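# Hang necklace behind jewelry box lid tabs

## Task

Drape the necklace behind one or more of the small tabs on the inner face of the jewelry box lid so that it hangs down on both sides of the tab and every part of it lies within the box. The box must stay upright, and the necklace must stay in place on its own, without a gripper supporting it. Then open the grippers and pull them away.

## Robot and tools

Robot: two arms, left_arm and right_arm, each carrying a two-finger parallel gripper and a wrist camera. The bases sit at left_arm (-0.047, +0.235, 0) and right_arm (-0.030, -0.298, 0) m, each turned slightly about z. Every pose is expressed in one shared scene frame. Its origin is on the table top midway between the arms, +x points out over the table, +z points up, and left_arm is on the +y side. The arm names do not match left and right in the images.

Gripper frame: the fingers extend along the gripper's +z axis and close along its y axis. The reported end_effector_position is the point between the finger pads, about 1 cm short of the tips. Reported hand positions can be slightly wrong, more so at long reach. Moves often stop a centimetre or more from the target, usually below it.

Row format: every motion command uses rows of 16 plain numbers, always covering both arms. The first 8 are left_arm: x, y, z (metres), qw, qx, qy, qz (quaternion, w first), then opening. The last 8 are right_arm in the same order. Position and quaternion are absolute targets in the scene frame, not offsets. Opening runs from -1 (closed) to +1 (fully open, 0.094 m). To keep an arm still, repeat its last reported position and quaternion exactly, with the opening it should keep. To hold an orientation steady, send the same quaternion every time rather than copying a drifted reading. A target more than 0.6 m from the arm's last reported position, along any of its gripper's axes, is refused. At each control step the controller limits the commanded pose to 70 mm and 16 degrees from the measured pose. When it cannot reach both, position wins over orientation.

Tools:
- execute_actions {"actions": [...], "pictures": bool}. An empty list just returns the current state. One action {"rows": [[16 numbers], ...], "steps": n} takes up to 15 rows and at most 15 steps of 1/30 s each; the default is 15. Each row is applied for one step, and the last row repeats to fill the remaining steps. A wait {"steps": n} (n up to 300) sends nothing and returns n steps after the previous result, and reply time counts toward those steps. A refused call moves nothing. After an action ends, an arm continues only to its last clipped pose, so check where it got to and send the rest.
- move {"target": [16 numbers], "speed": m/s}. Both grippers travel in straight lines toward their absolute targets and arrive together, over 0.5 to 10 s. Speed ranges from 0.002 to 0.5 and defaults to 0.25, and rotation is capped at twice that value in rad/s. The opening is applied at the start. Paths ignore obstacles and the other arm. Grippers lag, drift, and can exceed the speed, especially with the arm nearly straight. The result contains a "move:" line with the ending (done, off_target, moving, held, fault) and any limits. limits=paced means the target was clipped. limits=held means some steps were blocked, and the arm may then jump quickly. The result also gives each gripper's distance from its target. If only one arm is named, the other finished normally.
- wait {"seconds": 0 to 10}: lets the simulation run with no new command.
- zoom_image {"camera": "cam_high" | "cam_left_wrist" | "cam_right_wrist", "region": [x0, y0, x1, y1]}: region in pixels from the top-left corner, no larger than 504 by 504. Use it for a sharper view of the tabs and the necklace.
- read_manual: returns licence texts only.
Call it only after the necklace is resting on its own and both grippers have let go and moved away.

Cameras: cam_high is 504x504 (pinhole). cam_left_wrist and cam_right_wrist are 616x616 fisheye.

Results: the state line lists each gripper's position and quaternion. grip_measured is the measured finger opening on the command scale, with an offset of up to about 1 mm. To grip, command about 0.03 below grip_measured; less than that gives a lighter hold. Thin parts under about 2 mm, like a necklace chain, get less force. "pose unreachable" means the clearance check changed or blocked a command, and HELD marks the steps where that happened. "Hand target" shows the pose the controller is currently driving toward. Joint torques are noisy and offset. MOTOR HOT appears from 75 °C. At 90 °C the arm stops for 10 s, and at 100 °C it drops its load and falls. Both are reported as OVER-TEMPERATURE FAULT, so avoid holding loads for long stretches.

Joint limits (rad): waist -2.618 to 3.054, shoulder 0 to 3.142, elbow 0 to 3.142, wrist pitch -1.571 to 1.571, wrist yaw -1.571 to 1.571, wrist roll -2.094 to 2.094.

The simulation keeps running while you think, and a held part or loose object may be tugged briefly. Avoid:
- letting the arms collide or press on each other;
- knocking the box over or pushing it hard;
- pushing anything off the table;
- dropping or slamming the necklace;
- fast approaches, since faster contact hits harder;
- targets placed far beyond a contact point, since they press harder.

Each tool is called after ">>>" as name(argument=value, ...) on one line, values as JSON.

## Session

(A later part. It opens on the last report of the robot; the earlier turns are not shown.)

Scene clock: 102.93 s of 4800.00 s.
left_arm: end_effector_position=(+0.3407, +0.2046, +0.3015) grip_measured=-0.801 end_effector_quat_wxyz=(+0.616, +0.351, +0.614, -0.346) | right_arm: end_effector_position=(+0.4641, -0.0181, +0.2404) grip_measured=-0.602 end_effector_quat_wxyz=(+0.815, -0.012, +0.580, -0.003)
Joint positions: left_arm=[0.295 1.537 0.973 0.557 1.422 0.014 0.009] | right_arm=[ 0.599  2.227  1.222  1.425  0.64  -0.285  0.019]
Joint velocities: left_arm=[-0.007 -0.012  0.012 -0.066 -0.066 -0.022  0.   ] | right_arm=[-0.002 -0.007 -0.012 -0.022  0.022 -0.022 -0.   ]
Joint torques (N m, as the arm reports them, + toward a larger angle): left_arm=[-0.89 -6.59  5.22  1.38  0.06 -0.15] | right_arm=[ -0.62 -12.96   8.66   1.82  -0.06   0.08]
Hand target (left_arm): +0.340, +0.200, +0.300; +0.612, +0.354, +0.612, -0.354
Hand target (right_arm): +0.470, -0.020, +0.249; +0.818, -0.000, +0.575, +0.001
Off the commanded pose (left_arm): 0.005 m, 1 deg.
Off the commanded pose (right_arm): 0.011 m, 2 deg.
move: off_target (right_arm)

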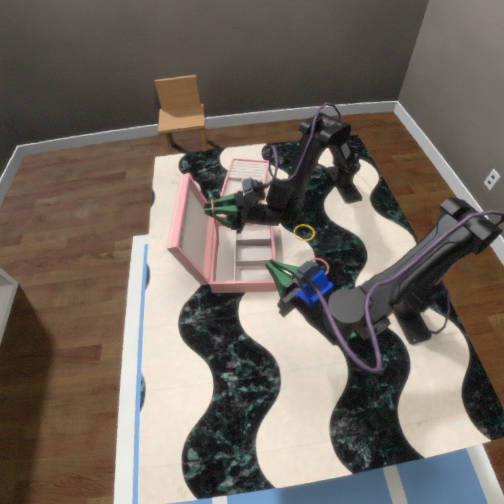

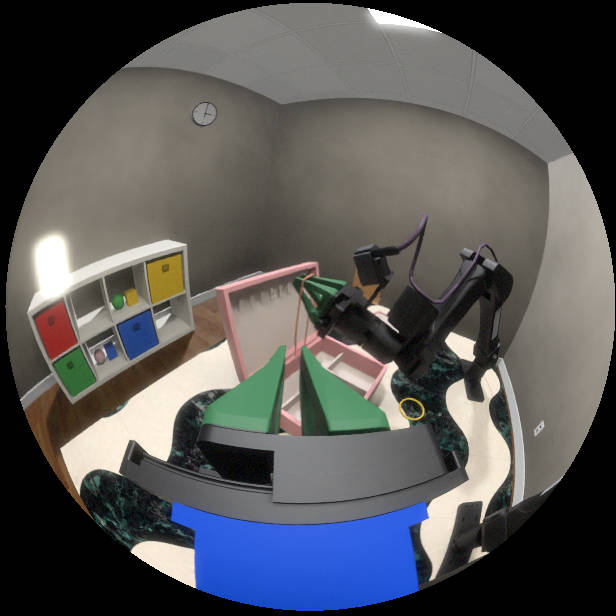

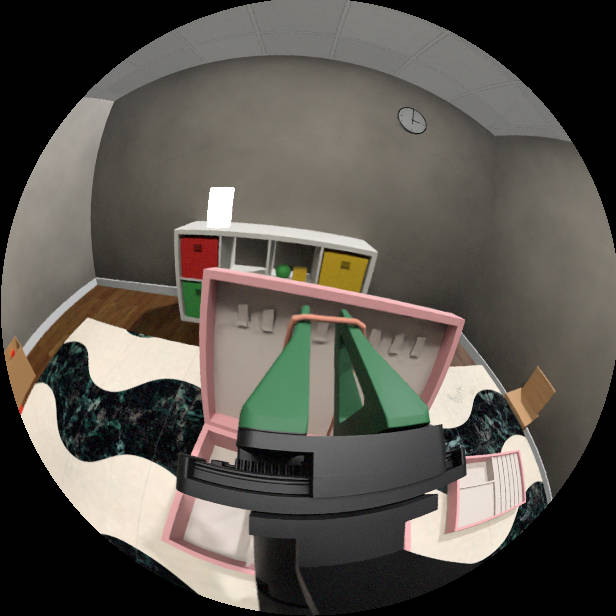

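>>> move(target=[0.34,0.2,0.30,0.612,0.354,0.612,-0.354,-0.8,0.495,-0.02,0.235,0.819,0,0.574,0,-0.6], speed=0.03)

>>> zoom_image(camera="cam_right_wrist", region=[200,220,460,420])

>>> zoom_image(camera="cam_left_wrist", region=[200,230,400,400])

Scene clock: 110.27 s of 4800.00 s.
left_arm: end_effector_position=(+0.3407, +0.2046, +0.3017) grip_measured=-0.801 end_effector_quat_wxyz=(+0.616, +0.351, +0.614, -0.346) | right_arm: end_effector_position=(+0.4895, -0.0207, +0.2237) grip_measured=-0.602 end_effector_quat_wxyz=(+0.813, -0.006, +0.583, -0.008)
Joint positions: left_arm=[0.295 1.537 0.973 0.559 1.422 0.012 0.009] | right_arm=[ 0.564  2.318  1.318  1.407  0.625 -0.267  0.019]
Joint velocities: left_arm=[ 0.002 -0.002 -0.007  0.051  0.022  0.022 -0.001] | right_arm=[-0.007 -0.007  0.002  0.051 -0.007  0.007 -0.001]
Joint torques (N m, as the arm reports them, + toward a larger angle): left_arm=[-0.86 -6.58  5.2   1.39  0.05 -0.15] | right_arm=[ -0.49 -13.9    8.73   1.8   -0.22   0.12]
Hand target (left_arm): +0.340, +0.200, +0.300; +0.612, +0.354, +0.612, -0.354
Hand target (right_arm): +0.494, -0.020, +0.235; +0.819, +0.000, +0.574, +0.000
Off the commanded pose (left_arm): 0.005 m, 1 deg.
Off the commanded pose (right_arm): 0.013 m, 2 deg.
move: off_target (right_arm)

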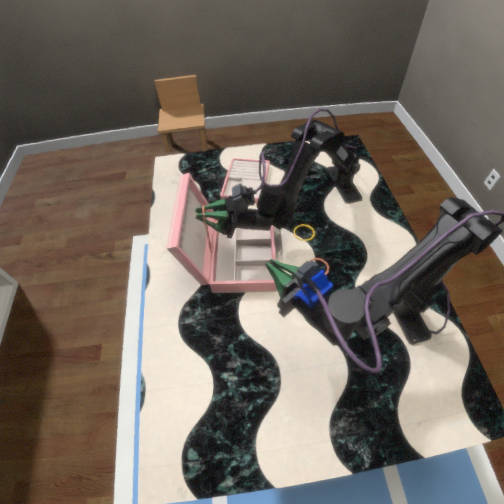

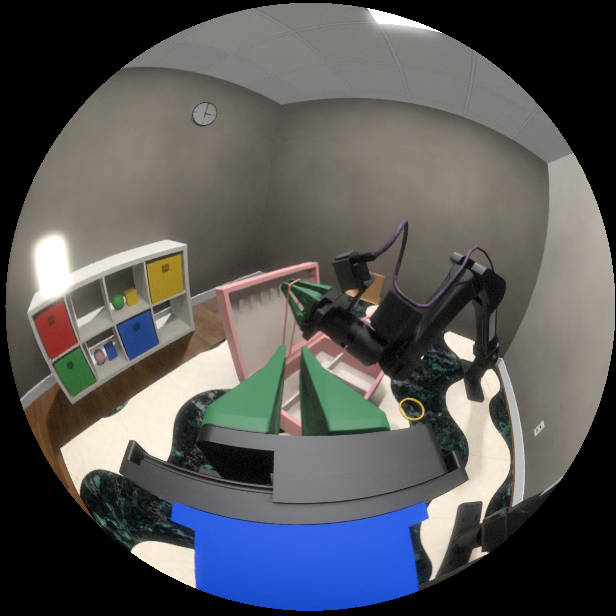

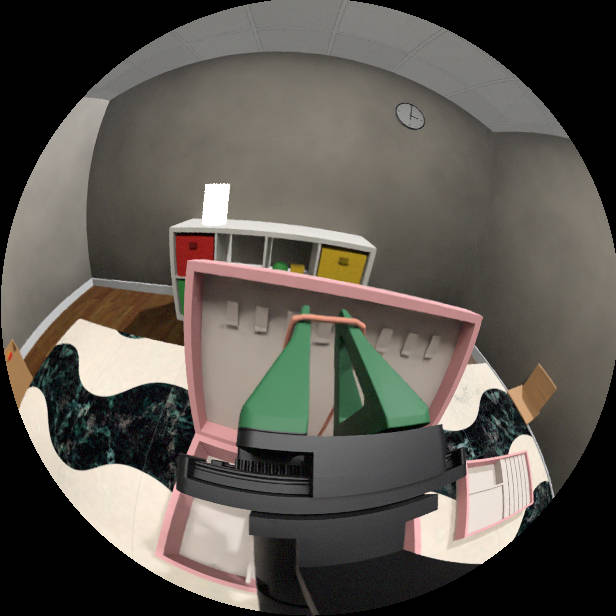

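Region (200, 220, 460, 420) of cam_right_wrist's 616x616 image, scaled by 1.938, with more detail than that image has; it fills the top 388 rows of this view, and the rest is white.

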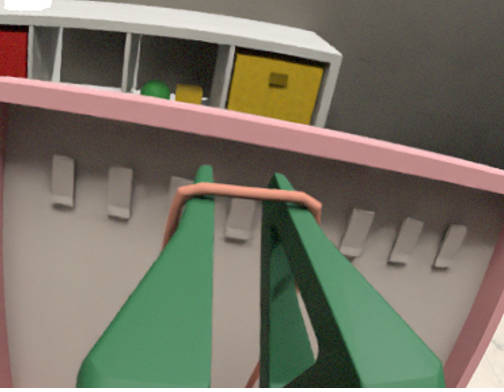

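Region (200, 230, 400, 400) of cam_left_wrist's 616x616 image, scaled by 2.520, with more detail than that image has; it fills the top 428 rows of this view, and the rest is white.

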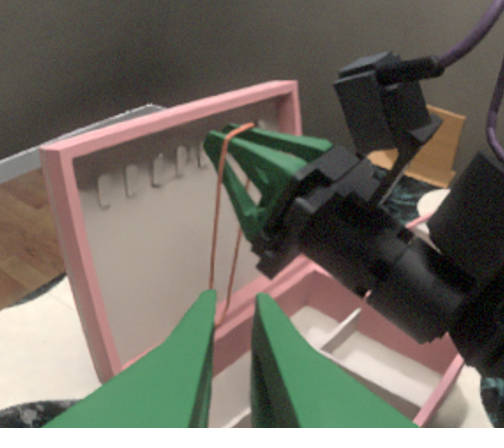

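>>> move(target=[0.34,0.2,0.30,0.612,0.354,0.612,-0.354,-0.8,0.511,-0.021,0.227,0.819,0,0.574,0,-0.6], speed=0.02)

>>> zoom_image(camera="cam_right_wrist", region=[200,220,460,420])

>>> zoom_image(camera="cam_left_wrist", region=[210,250,340,360])

Scene clock: 115.17 s of 4800.00 s.
left_arm: end_effector_position=(+0.3407, +0.2046, +0.3017) grip_measured=-0.801 end_effector_quat_wxyz=(+0.616, +0.351, +0.614, -0.346) | right_arm: end_effector_position=(+0.5054, -0.0213, +0.2157) grip_measured=-0.602 end_effector_quat_wxyz=(+0.813, -0.006, +0.582, -0.008)
Joint positions: left_arm=[0.295 1.537 0.973 0.559 1.422 0.012 0.009] | right_arm=[ 0.541  2.371  1.383  1.389  0.604 -0.256  0.019]
Joint velocities: left_arm=[-0.002 -0.002 -0.007 -0.007 -0.037 -0.022 -0.   ] | right_arm=[-0.012  0.002 -0.007 -0.051  0.11  -0.051  0.001]
Joint torques (N m, as the arm reports them, + toward a larger angle): left_arm=[-0.88 -6.6   5.2   1.37  0.06 -0.12] | right_arm=[ -0.56 -14.33   8.66   1.83  -0.21   0.08]
Hand target (left_arm): +0.340, +0.200, +0.300; +0.612, +0.354, +0.612, -0.354
Hand target (right_arm): +0.511, -0.021, +0.227; +0.819, +0.000, +0.574, -0.000
Off the commanded pose (left_arm): 0.005 m, 1 deg.
Off the commanded pose (right_arm): 0.013 m, 2 deg.
move: off_target (right_arm)

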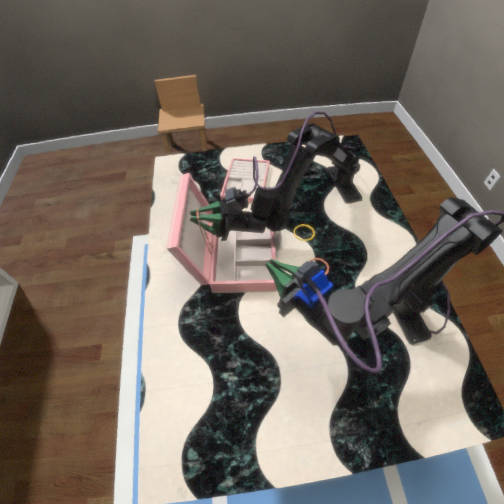

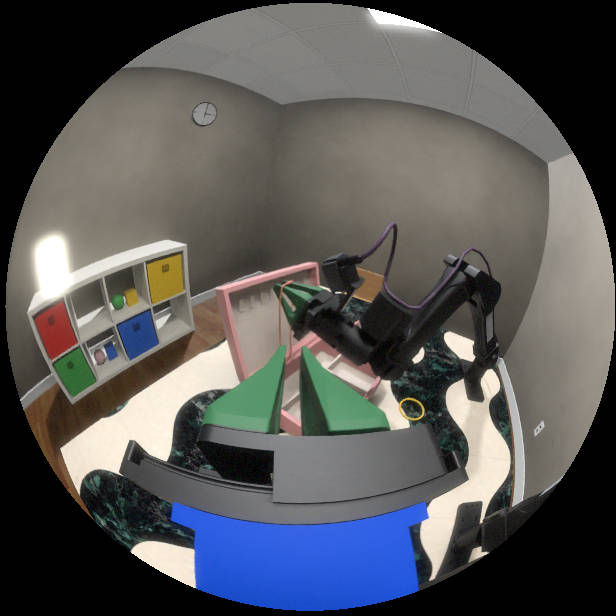

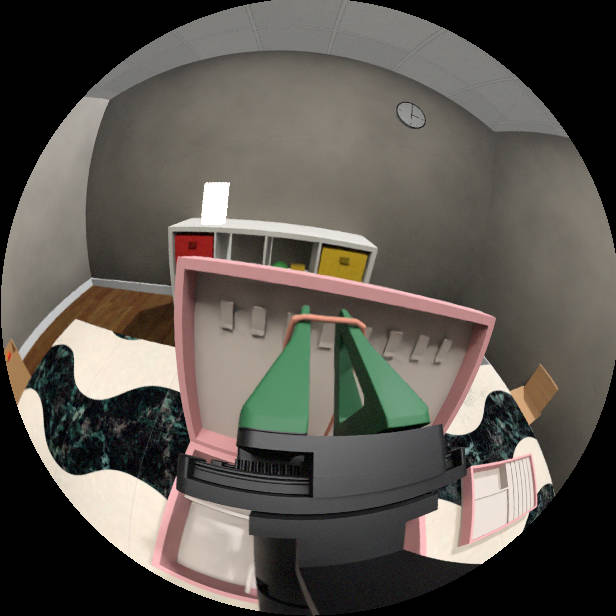

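Region (200, 220, 460, 420) of cam_right_wrist's 616x616 image, scaled by 1.938, with more detail than that image has; it fills the top 388 rows of this view, and the rest is white.

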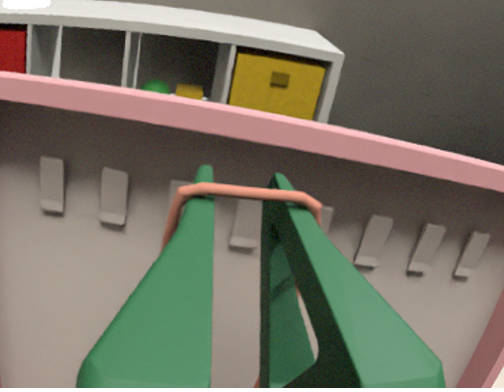

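Region (210, 250, 340, 360) of cam_left_wrist's 616x616 image, scaled by 3.877, with more detail than that image has; it fills the top 426 rows of this view, and the rest is white.

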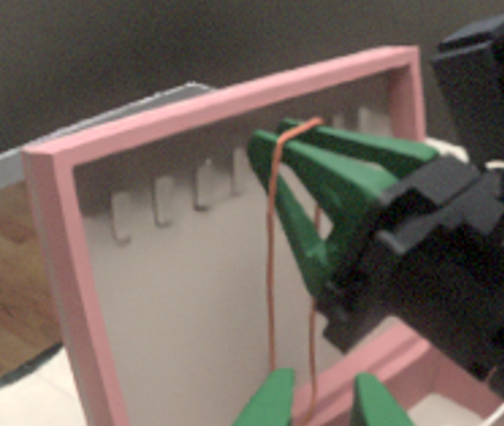

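>>> move(target=[0.34,0.2,0.30,0.612,0.354,0.612,-0.354,-0.8,0.523,-0.027,0.223,0.819,0,0.574,0,-0.6], speed=0.02)

>>> zoom_image(camera="cam_right_wrist", region=[200,220,460,420])

>>> zoom_image(camera="cam_left_wrist", region=[210,250,340,360])

Scene clock: 119.57 s of 4800.00 s.
left_arm: end_effector_position=(+0.3407, +0.2046, +0.3017) grip_measured=-0.801 end_effector_quat_wxyz=(+0.616, +0.351, +0.614, -0.346) | right_arm: end_effector_position=(+0.5173, -0.0270, +0.2135) grip_measured=-0.602 end_effector_quat_wxyz=(+0.814, -0.004, +0.581, -0.007)
Joint positions: left_arm=[0.295 1.537 0.973 0.559 1.422 0.012 0.009] | right_arm=[ 0.516  2.396  1.419  1.376  0.581 -0.243  0.019]
Joint velocities: left_arm=[ 0.002 -0.007 -0.007 -0.095  0.007 -0.007 -0.   ] | right_arm=[-0.007  0.012 -0.012 -0.037 -0.081  0.022  0.002]
Joint torques (N m, as the arm reports them, + toward a larger angle): left_arm=[-0.87 -6.58  5.19  1.37  0.06 -0.12] | right_arm=[ -0.65 -14.58   8.77   1.83  -0.18   0.11]
Hand target (left_arm): +0.340, +0.200, +0.300; +0.612, +0.354, +0.612, -0.354
Hand target (right_arm): +0.523, -0.027, +0.223; +0.819, +0.000, +0.574, +0.000
Off the commanded pose (left_arm): 0.005 m, 1 deg.
Off the commanded pose (right_arm): 0.011 m, 1 deg.
move: off_target (right_arm)

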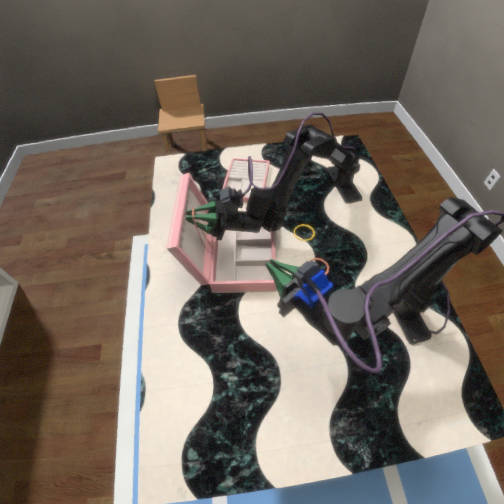

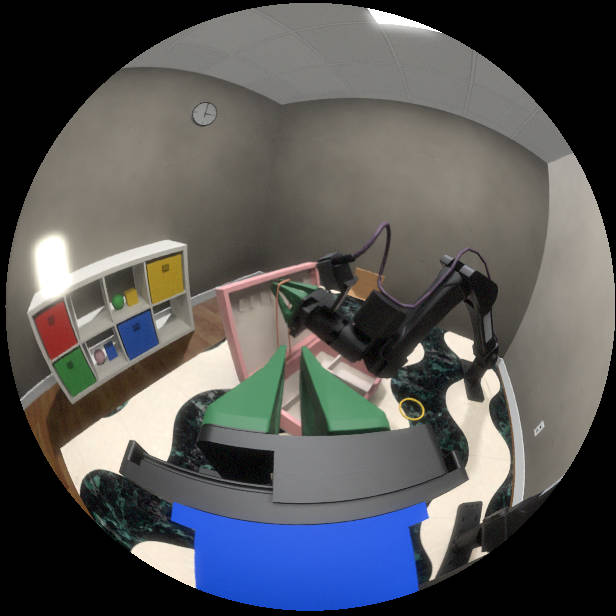

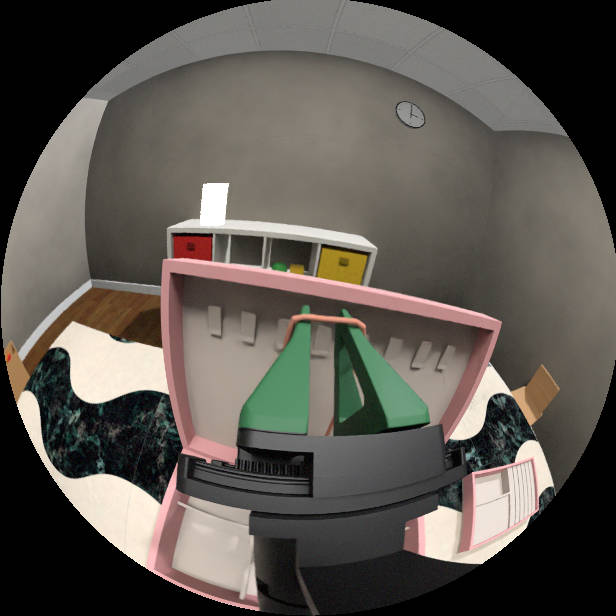

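Region (200, 220, 460, 420) of cam_right_wrist's 616x616 image, scaled by 1.938, with more detail than that image has; it fills the top 388 rows of this view, and the rest is white.

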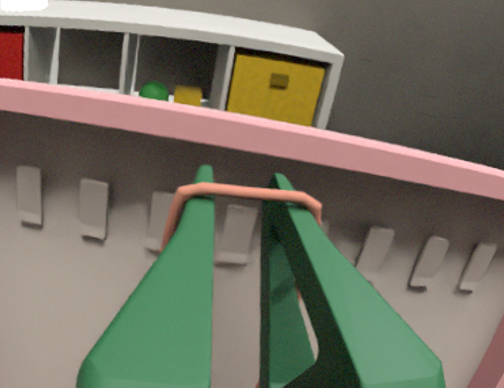

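Region (210, 250, 340, 360) of cam_left_wrist's 616x616 image, scaled by 3.877, with more detail than that image has; it fills the top 426 rows of this view, and the rest is white.

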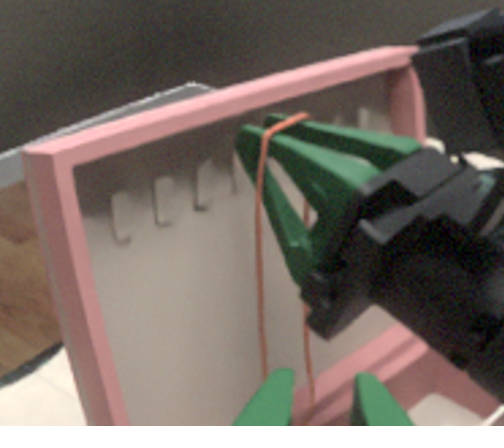

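>>> move(target=[0.34,0.2,0.30,0.612,0.354,0.612,-0.354,-0.8,0.532,-0.028,0.219,0.819,0,0.574,0,-0.6], speed=0.015)

>>> zoom_image(camera="cam_right_wrist", region=[200,220,460,420])

>>> zoom_image(camera="cam_left_wrist", region=[210,250,340,360])

Scene clock: 123.97 s of 4800.00 s.
left_arm: end_effector_position=(+0.3407, +0.2046, +0.3017) grip_measured=-0.801 end_effector_quat_wxyz=(+0.616, +0.351, +0.614, -0.346) | right_arm: end_effector_position=(+0.5261, -0.0277, +0.2088) grip_measured=-0.602 end_effector_quat_wxyz=(+0.814, -0.005, +0.581, -0.007)
Joint positions: left_arm=[0.295 1.537 0.973 0.559 1.422 0.012 0.009] | right_arm=[ 0.504  2.425  1.457  1.364  0.569 -0.238  0.019]
Joint velocities: left_arm=[-0.017  0.007  0.012 -0.007  0.007 -0.022  0.   ] | right_arm=[-0.002  0.022 -0.007 -0.066 -0.051 -0.007 -0.   ]
Joint torques (N m, as the arm reports them, + toward a larger angle): left_arm=[-0.87 -6.58  5.21  1.37  0.06 -0.12] | right_arm=[ -0.73 -14.86   8.91   1.84  -0.18   0.09]
Hand target (left_arm): +0.340, +0.200, +0.300; +0.612, +0.354, +0.612, -0.354
Hand target (right_arm): +0.532, -0.028, +0.219; +0.819, +0.000, +0.574, -0.000
Off the commanded pose (left_arm): 0.005 m, 1 deg.
Off the commanded pose (right_arm): 0.012 m, 1 deg.
move: off_target (right_arm)

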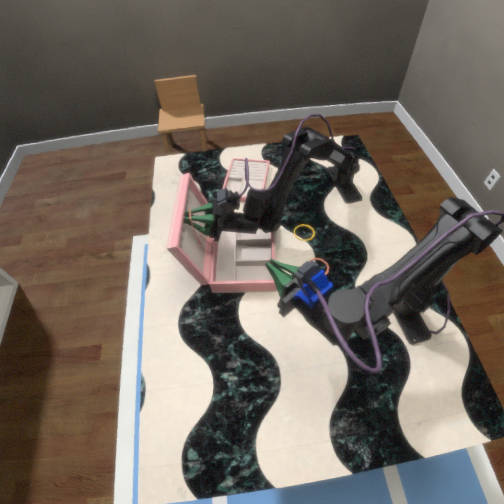

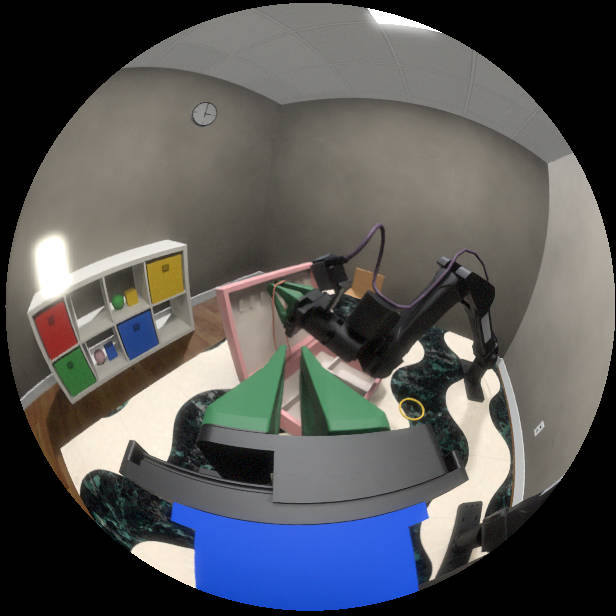

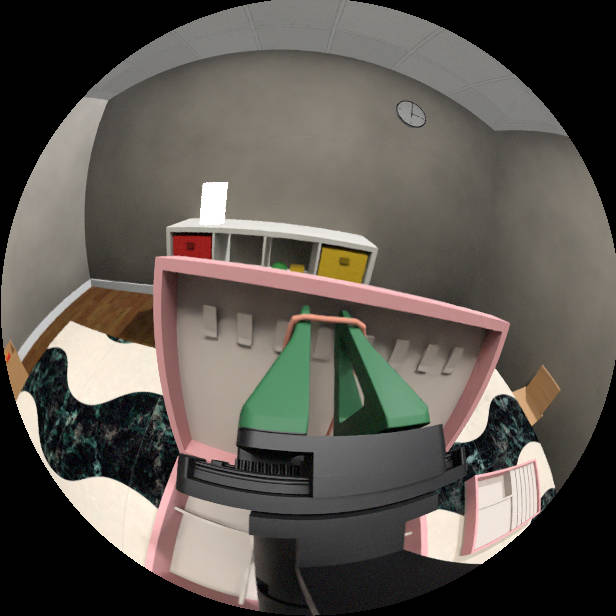

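Region (200, 220, 460, 420) of cam_right_wrist's 616x616 image, scaled by 1.938, with more detail than that image has; it fills the top 388 rows of this view, and the rest is white.

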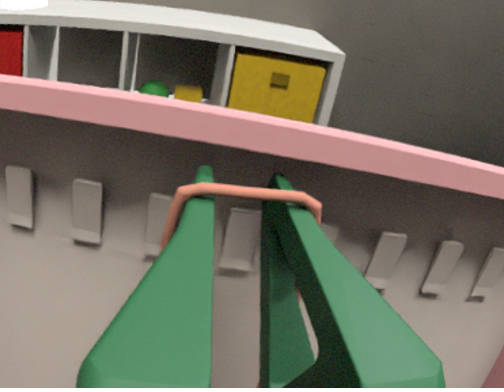

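Region (210, 250, 340, 360) of cam_left_wrist's 616x616 image, scaled by 3.877, with more detail than that image has; it fills the top 426 rows of this view, and the rest is white.

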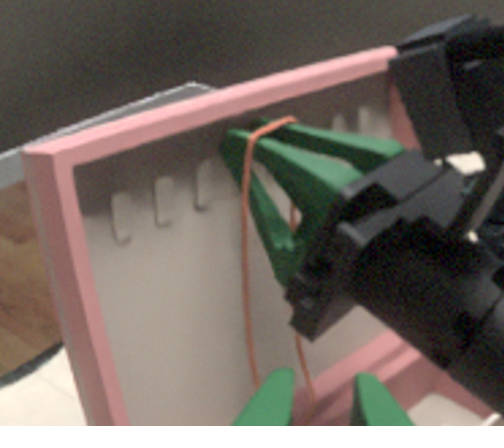

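>>> move(target=[0.34,0.2,0.30,0.612,0.354,0.612,-0.354,-0.8,0.539,-0.029,0.217,0.819,0,0.574,0,-0.6], speed=0.012)

>>> zoom_image(camera="cam_right_wrist", region=[200,220,460,420])

>>> zoom_image(camera="cam_left_wrist", region=[210,250,340,360])

Scene clock: 128.03 s of 4800.00 s.
left_arm: end_effector_position=(+0.3407, +0.2046, +0.3017) grip_measured=-0.801 end_effector_quat_wxyz=(+0.616, +0.351, +0.614, -0.346) | right_arm: end_effector_position=(+0.5321, -0.0282, +0.2075) grip_measured=-0.602 end_effector_quat_wxyz=(+0.814, -0.004, +0.580, -0.006)
Joint positions: left_arm=[0.295 1.537 0.973 0.559 1.422 0.012 0.009] | right_arm=[ 0.496  2.444  1.485  1.355  0.562 -0.234  0.019]
Joint velocities: left_arm=[-0.002 -0.012  0.002 -0.007 -0.037 -0.037  0.   ] | right_arm=[-0.017  0.007  0.012 -0.022  0.007  0.051 -0.   ]
Joint torques (N m, as the arm reports them, + toward a larger angle): left_arm=[-0.87 -6.59  5.19  1.37  0.06 -0.12] | right_arm=[ -0.83 -14.78   9.02   1.78  -0.21   0.08]
Hand target (left_arm): +0.340, +0.200, +0.300; +0.612, +0.354, +0.612, -0.354
Hand target (right_arm): +0.538, -0.029, +0.217; +0.819, +0.000, +0.574, +0.000
Off the commanded pose (left_arm): 0.005 m, 1 deg.
Off the commanded pose (right_arm): 0.012 m, 1 deg.
move: off_target (right_arm)

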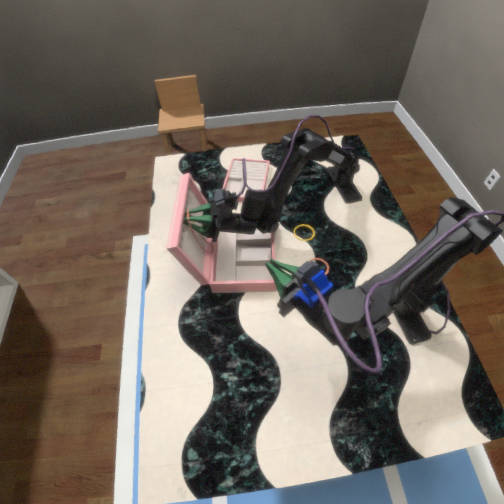

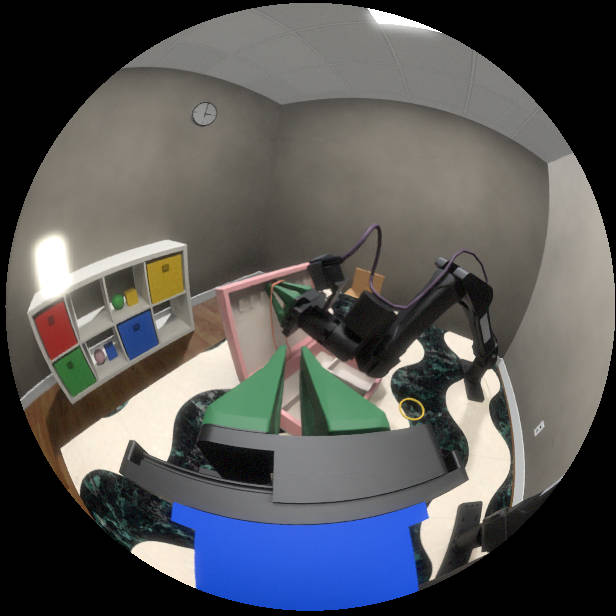

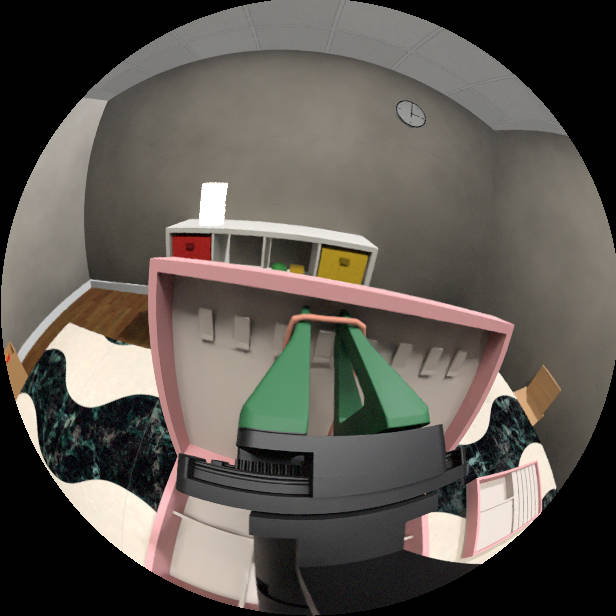

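Region (200, 220, 460, 420) of cam_right_wrist's 616x616 image, scaled by 1.938, with more detail than that image has; it fills the top 388 rows of this view, and the rest is white.

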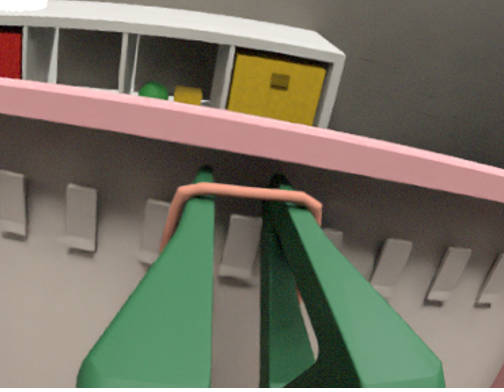

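Region (210, 250, 340, 360) of cam_left_wrist's 616x616 image, scaled by 3.877, with more detail than that image has; it fills the top 426 rows of this view, and the rest is white.

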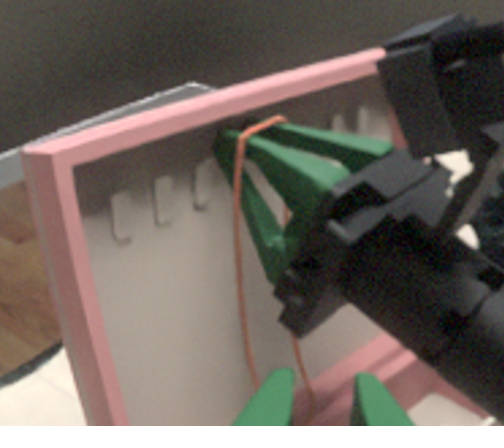

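>>> move(target=[0.34,0.2,0.30,0.612,0.354,0.612,-0.354,-0.8,0.533,-0.029,0.222,0.707,0,0.707,0,-0.6], speed=0.06)

>>> zoom_image(camera="cam_right_wrist", region=[200,220,460,420])

>>> zoom_image(camera="cam_left_wrist", region=[210,250,340,360])

Scene clock: 134.40 s of 4800.00 s.
left_arm: end_effector_position=(+0.3407, +0.2046, +0.3017) grip_measured=-0.801 end_effector_quat_wxyz=(+0.616, +0.351, +0.614, -0.346) | right_arm: end_effector_position=(+0.5324, -0.0295, +0.2025) grip_measured=-0.602 end_effector_quat_wxyz=(+0.702, -0.010, +0.712, -0.003)
Joint positions: left_arm=[0.295 1.537 0.973 0.559 1.422 0.012 0.009] | right_arm=[ 0.502  2.211  1.456  0.739  0.595 -0.01   0.019]
Joint velocities: left_arm=[-0.007  0.007 -0.002  0.007  0.022 -0.066  0.001] | right_arm=[-0.012 -0.007 -0.002 -0.066 -0.022 -0.037 -0.   ]
Joint torques (N m, as the arm reports them, + toward a larger angle): left_arm=[-0.87 -6.58  5.19  1.37  0.06 -0.12] | right_arm=[  0.11 -16.63   9.29   1.88   0.08   0.08]
Hand target (left_arm): +0.340, +0.200, +0.300; +0.612, +0.354, +0.612, -0.354
Hand target (right_arm): +0.533, -0.029, +0.221; +0.707, -0.001, +0.707, +0.002
Off the commanded pose (left_arm): 0.005 m, 1 deg.
Off the commanded pose (right_arm): 0.020 m, 1 deg.
move: off_target (right_arm)

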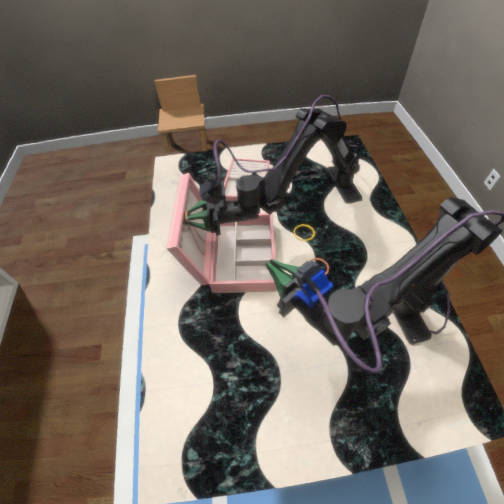

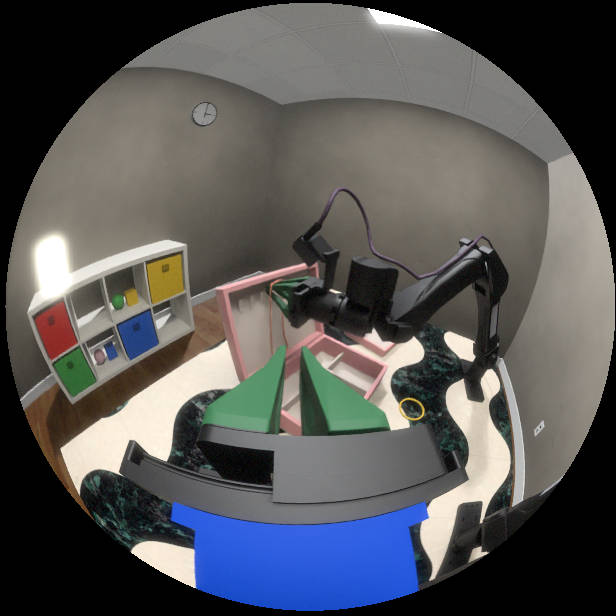

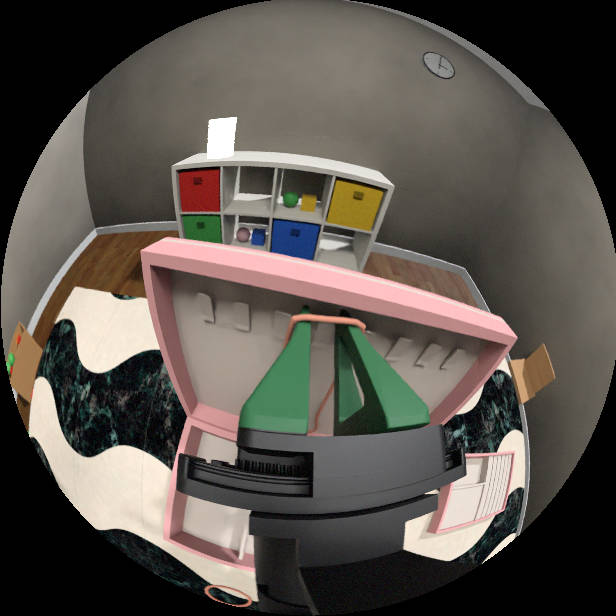

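Region (200, 220, 460, 420) of cam_right_wrist's 616x616 image, scaled by 1.938, with more detail than that image has; it fills the top 388 rows of this view, and the rest is white.

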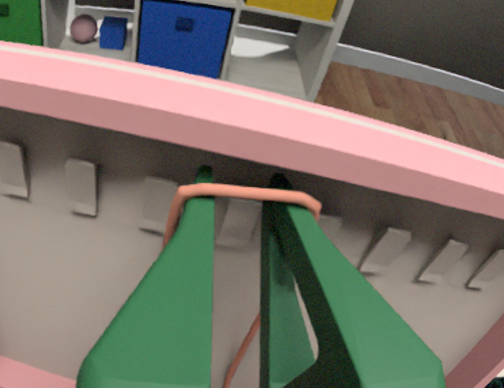

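Region (210, 250, 340, 360) of cam_left_wrist's 616x616 image, scaled by 3.877, with more detail than that image has; it fills the top 426 rows of this view, and the rest is white.

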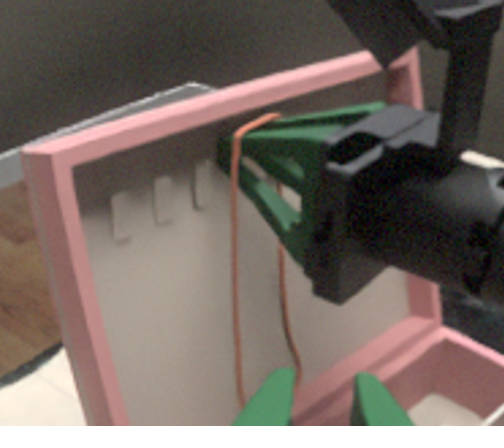

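>>> execute_actions(actions=[{"rows":[[0.34,0.2,0.30,0.612,0.354,0.612,-0.354,-0.8,0.533,-0.029,0.223,0.697,0.008,0.717,-0.007,-0.6],[0.34,0.2,0.30,0.612,0.354,0.612,-0.354,-0.8,0.533,-0.029,0.223,0.697,0.008,0.717,-0.007,-0.6],[0.34,0.2,0.30,0.612,0.354,0.612,-0.354,-0.8,0.533,-0.029,0.223,0.697,0.008,0.717,-0.007,-0.6],[0.34,0.2,0.30,0.612,0.354,0.612,-0.354,-0.8,0.533,-0.029,0.224,0.687,0.015,0.726,-0.013,-0.6],[0.34,0.2,0.30,0.612,0.354,0.612,-0.354,-0.8,0.533,-0.029,0.224,0.687,0.015,0.726,-0.013,-0.6],[0.34,0.2,0.30,0.612,0.354,0.612,-0.354,-0.8,0.533,-0.029,0.224,0.687,0.015,0.726,-0.013,-0.6],[0.34,0.2,0.30,0.612,0.354,0.612,-0.354,-0.8,0.533,-0.029,0.225,0.677,0.022,0.735,-0.019,-0.6],[0.34,0.2,0.30,0.612,0.354,0.612,-0.354,-0.8,0.533,-0.029,0.225,0.677,0.022,0.735,-0.019,-0.6],[0.34,0.2,0.30,0.612,0.354,0.612,-0.354,-0.8,0.533,-0.029,0.225,0.677,0.022,0.735,-0.019,-0.6],[0.34,0.2,0.30,0.612,0.354,0.612,-0.354,-0.8,0.533,-0.029,0.226,0.667,0.029,0.744,-0.025,-0.6]],"steps":15}], pictures=false)

>>> execute_actions(actions=[{"rows":[[0.34,0.2,0.30,0.612,0.354,0.612,-0.354,-0.8,0.533,-0.029,0.227,0.657,0.036,0.752,-0.03,-0.6],[0.34,0.2,0.30,0.612,0.354,0.612,-0.354,-0.8,0.533,-0.029,0.227,0.657,0.036,0.752,-0.03,-0.6],[0.34,0.2,0.30,0.612,0.354,0.612,-0.354,-0.8,0.533,-0.029,0.227,0.657,0.036,0.752,-0.03,-0.6],[0.34,0.2,0.30,0.612,0.354,0.612,-0.354,-0.8,0.533,-0.029,0.227,0.647,0.042,0.76,-0.035,-0.6],[0.34,0.2,0.30,0.612,0.354,0.612,-0.354,-0.8,0.533,-0.029,0.227,0.647,0.042,0.76,-0.035,-0.6],[0.34,0.2,0.30,0.612,0.354,0.612,-0.354,-0.8,0.533,-0.029,0.227,0.647,0.042,0.76,-0.035,-0.6],[0.34,0.2,0.30,0.612,0.354,0.612,-0.354,-0.8,0.533,-0.029,0.227,0.637,0.048,0.768,-0.04,-0.6],[0.34,0.2,0.30,0.612,0.354,0.612,-0.354,-0.8,0.533,-0.029,0.227,0.637,0.048,0.768,-0.04,-0.6],[0.34,0.2,0.30,0.612,0.354,0.612,-0.354,-0.8,0.533,-0.029,0.227,0.637,0.048,0.768,-0.04,-0.6],[0.34,0.2,0.30,0.612,0.354,0.612,-0.354,-0.8,0.533,-0.029,0.227,0.627,0.054,0.775,-0.044,-0.6]],"steps":15}])

>>> zoom_image(camera="cam_right_wrist", region=[200,220,460,420])

>>> zoom_image(camera="cam_left_wrist", region=[210,250,340,360])

Scene clock: 145.60 s of 4800.00 s.
left_arm: end_effector_position=(+0.3407, +0.2046, +0.3018) grip_measured=-0.801 end_effector_quat_wxyz=(+0.616, +0.351, +0.614, -0.346) | right_arm: end_effector_position=(+0.5343, -0.0282, +0.2028) grip_measured=-0.602 end_effector_quat_wxyz=(+0.664, +0.012, +0.747, -0.030)
Joint positions: left_arm=[0.295 1.537 0.973 0.56  1.422 0.012 0.009] | right_arm=[0.522 2.204 1.568 0.487 0.681 0.066 0.019]
Joint velocities: left_arm=[-0.002  0.002 -0.007 -0.007  0.022 -0.007  0.001] | right_arm=[-0.007  0.012  0.1   -0.227  0.022  0.095 -0.   ]
Joint torques (N m, as the arm reports them, + toward a larger angle): left_arm=[-0.88 -6.59  5.21  1.37  0.06 -0.12] | right_arm=[  0.22 -17.35   9.8    2.     0.17   0.08]
Hand target (left_arm): +0.340, +0.200, +0.300; +0.612, +0.354, +0.612, -0.354
Hand target (right_arm): +0.533, -0.029, +0.226; +0.668, +0.028, +0.743, -0.024
Off the commanded pose (left_arm): 0.005 m, 1 deg.
Off the commanded pose (right_arm): 0.023 m, 2 deg.
Steps of this call (steps 1 to 90: nothing new was sent; then 7.70 s passed at rest; steps 91 to 105: all 15 steps of this action). Readings (end_effector_position):
91: left_arm (+0.3407, +0.2046, +0.3018) | right_arm (+0.5325, -0.0295, +0.2020)
92: left_arm (+0.3407, +0.2046, +0.3018) | right_arm (+0.5329, -0.0296, +0.2017)
94: left_arm (+0.3407, +0.2046, +0.3018) | right_arm (+0.5333, -0.0295, +0.2016)
98: left_arm (+0.3407, +0.2046, +0.3018) | right_arm (+0.5338, -0.0290, +0.2020)
105: the state above

Scene clock: 146.10 s of 4800.00 s.
left_arm: end_effector_position=(+0.3407, +0.2046, +0.3018) grip_measured=-0.801 end_effector_quat_wxyz=(+0.616, +0.351, +0.614, -0.346) | right_arm: end_effector_position=(+0.5341, -0.0287, +0.2070) grip_measured=-0.602 end_effector_quat_wxyz=(+0.622, +0.035, +0.780, -0.048)
Joint positions: left_arm=[0.295 1.537 0.973 0.56  1.422 0.012 0.009] | right_arm=[0.533 2.204 1.708 0.195 0.735 0.173 0.019]
Joint velocities: left_arm=[-0.007  0.012  0.002 -0.081 -0.007 -0.081 -0.001] | right_arm=[-0.007 -0.002  0.11  -0.286 -0.007  0.125 -0.001]
Joint torques (N m, as the arm reports them, + toward a larger angle): left_arm=[-0.87 -6.58  5.2   1.38  0.06 -0.11] | right_arm=[  0.31 -16.06  10.41   2.16   0.27   0.08]
Hand target (left_arm): +0.340, +0.200, +0.300; +0.612, +0.354, +0.612, -0.354
Hand target (right_arm): +0.533, -0.029, +0.227; +0.628, +0.053, +0.775, -0.043
Off the commanded pose (left_arm): 0.005 m, 1 deg.
Off the commanded pose (right_arm): 0.020 m, 2 deg.
Steps of this call (steps 1 to 15: all 15 steps of this action). Readings (end_effector_position):
1: left_arm (+0.3407, +0.2046, +0.3018) | right_arm (+0.5345, -0.0283, +0.2030)
2: left_arm (+0.3407, +0.2046, +0.3018) | right_arm (+0.5346, -0.0283, +0.2032)
4: left_arm (+0.3407, +0.2046, +0.3018) | right_arm (+0.5346, -0.0282, +0.2034)
8: left_arm (+0.3407, +0.2046, +0.3018) | right_arm (+0.5345, -0.0279, +0.2049)
15: the state above

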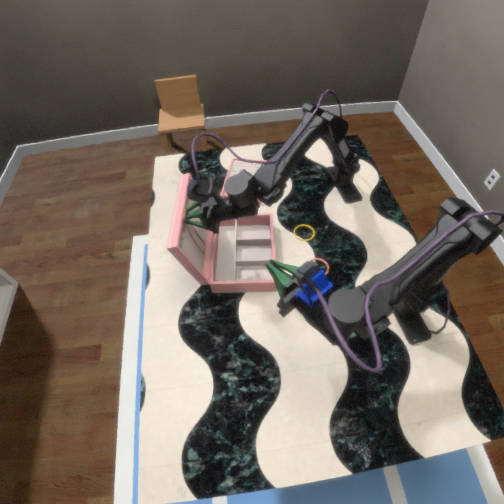

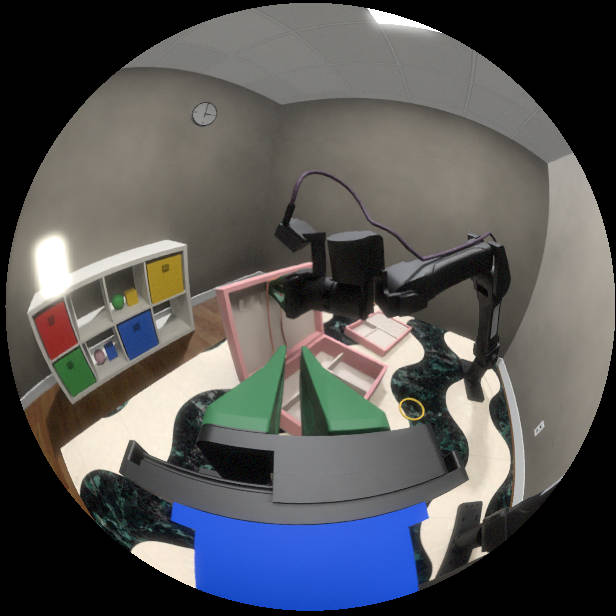

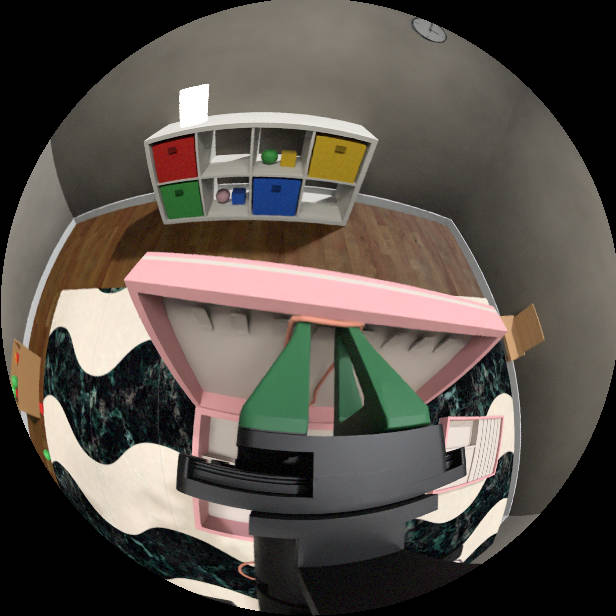

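Region (200, 220, 460, 420) of cam_right_wrist's 616x616 image, scaled by 1.938, with more detail than that image has; it fills the top 388 rows of this view, and the rest is white.

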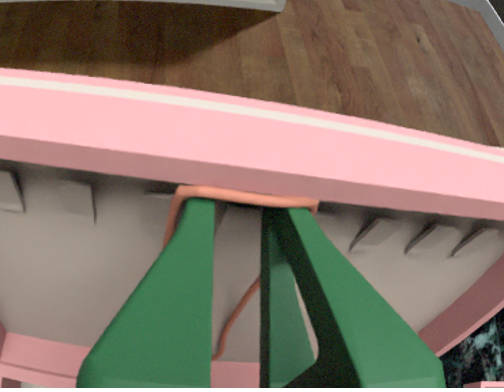

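Region (210, 250, 340, 360) of cam_left_wrist's 616x616 image, scaled by 3.877, with more detail than that image has; it fills the top 426 rows of this view, and the rest is white.

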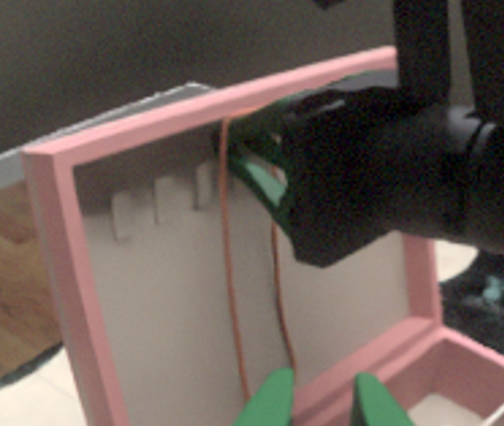

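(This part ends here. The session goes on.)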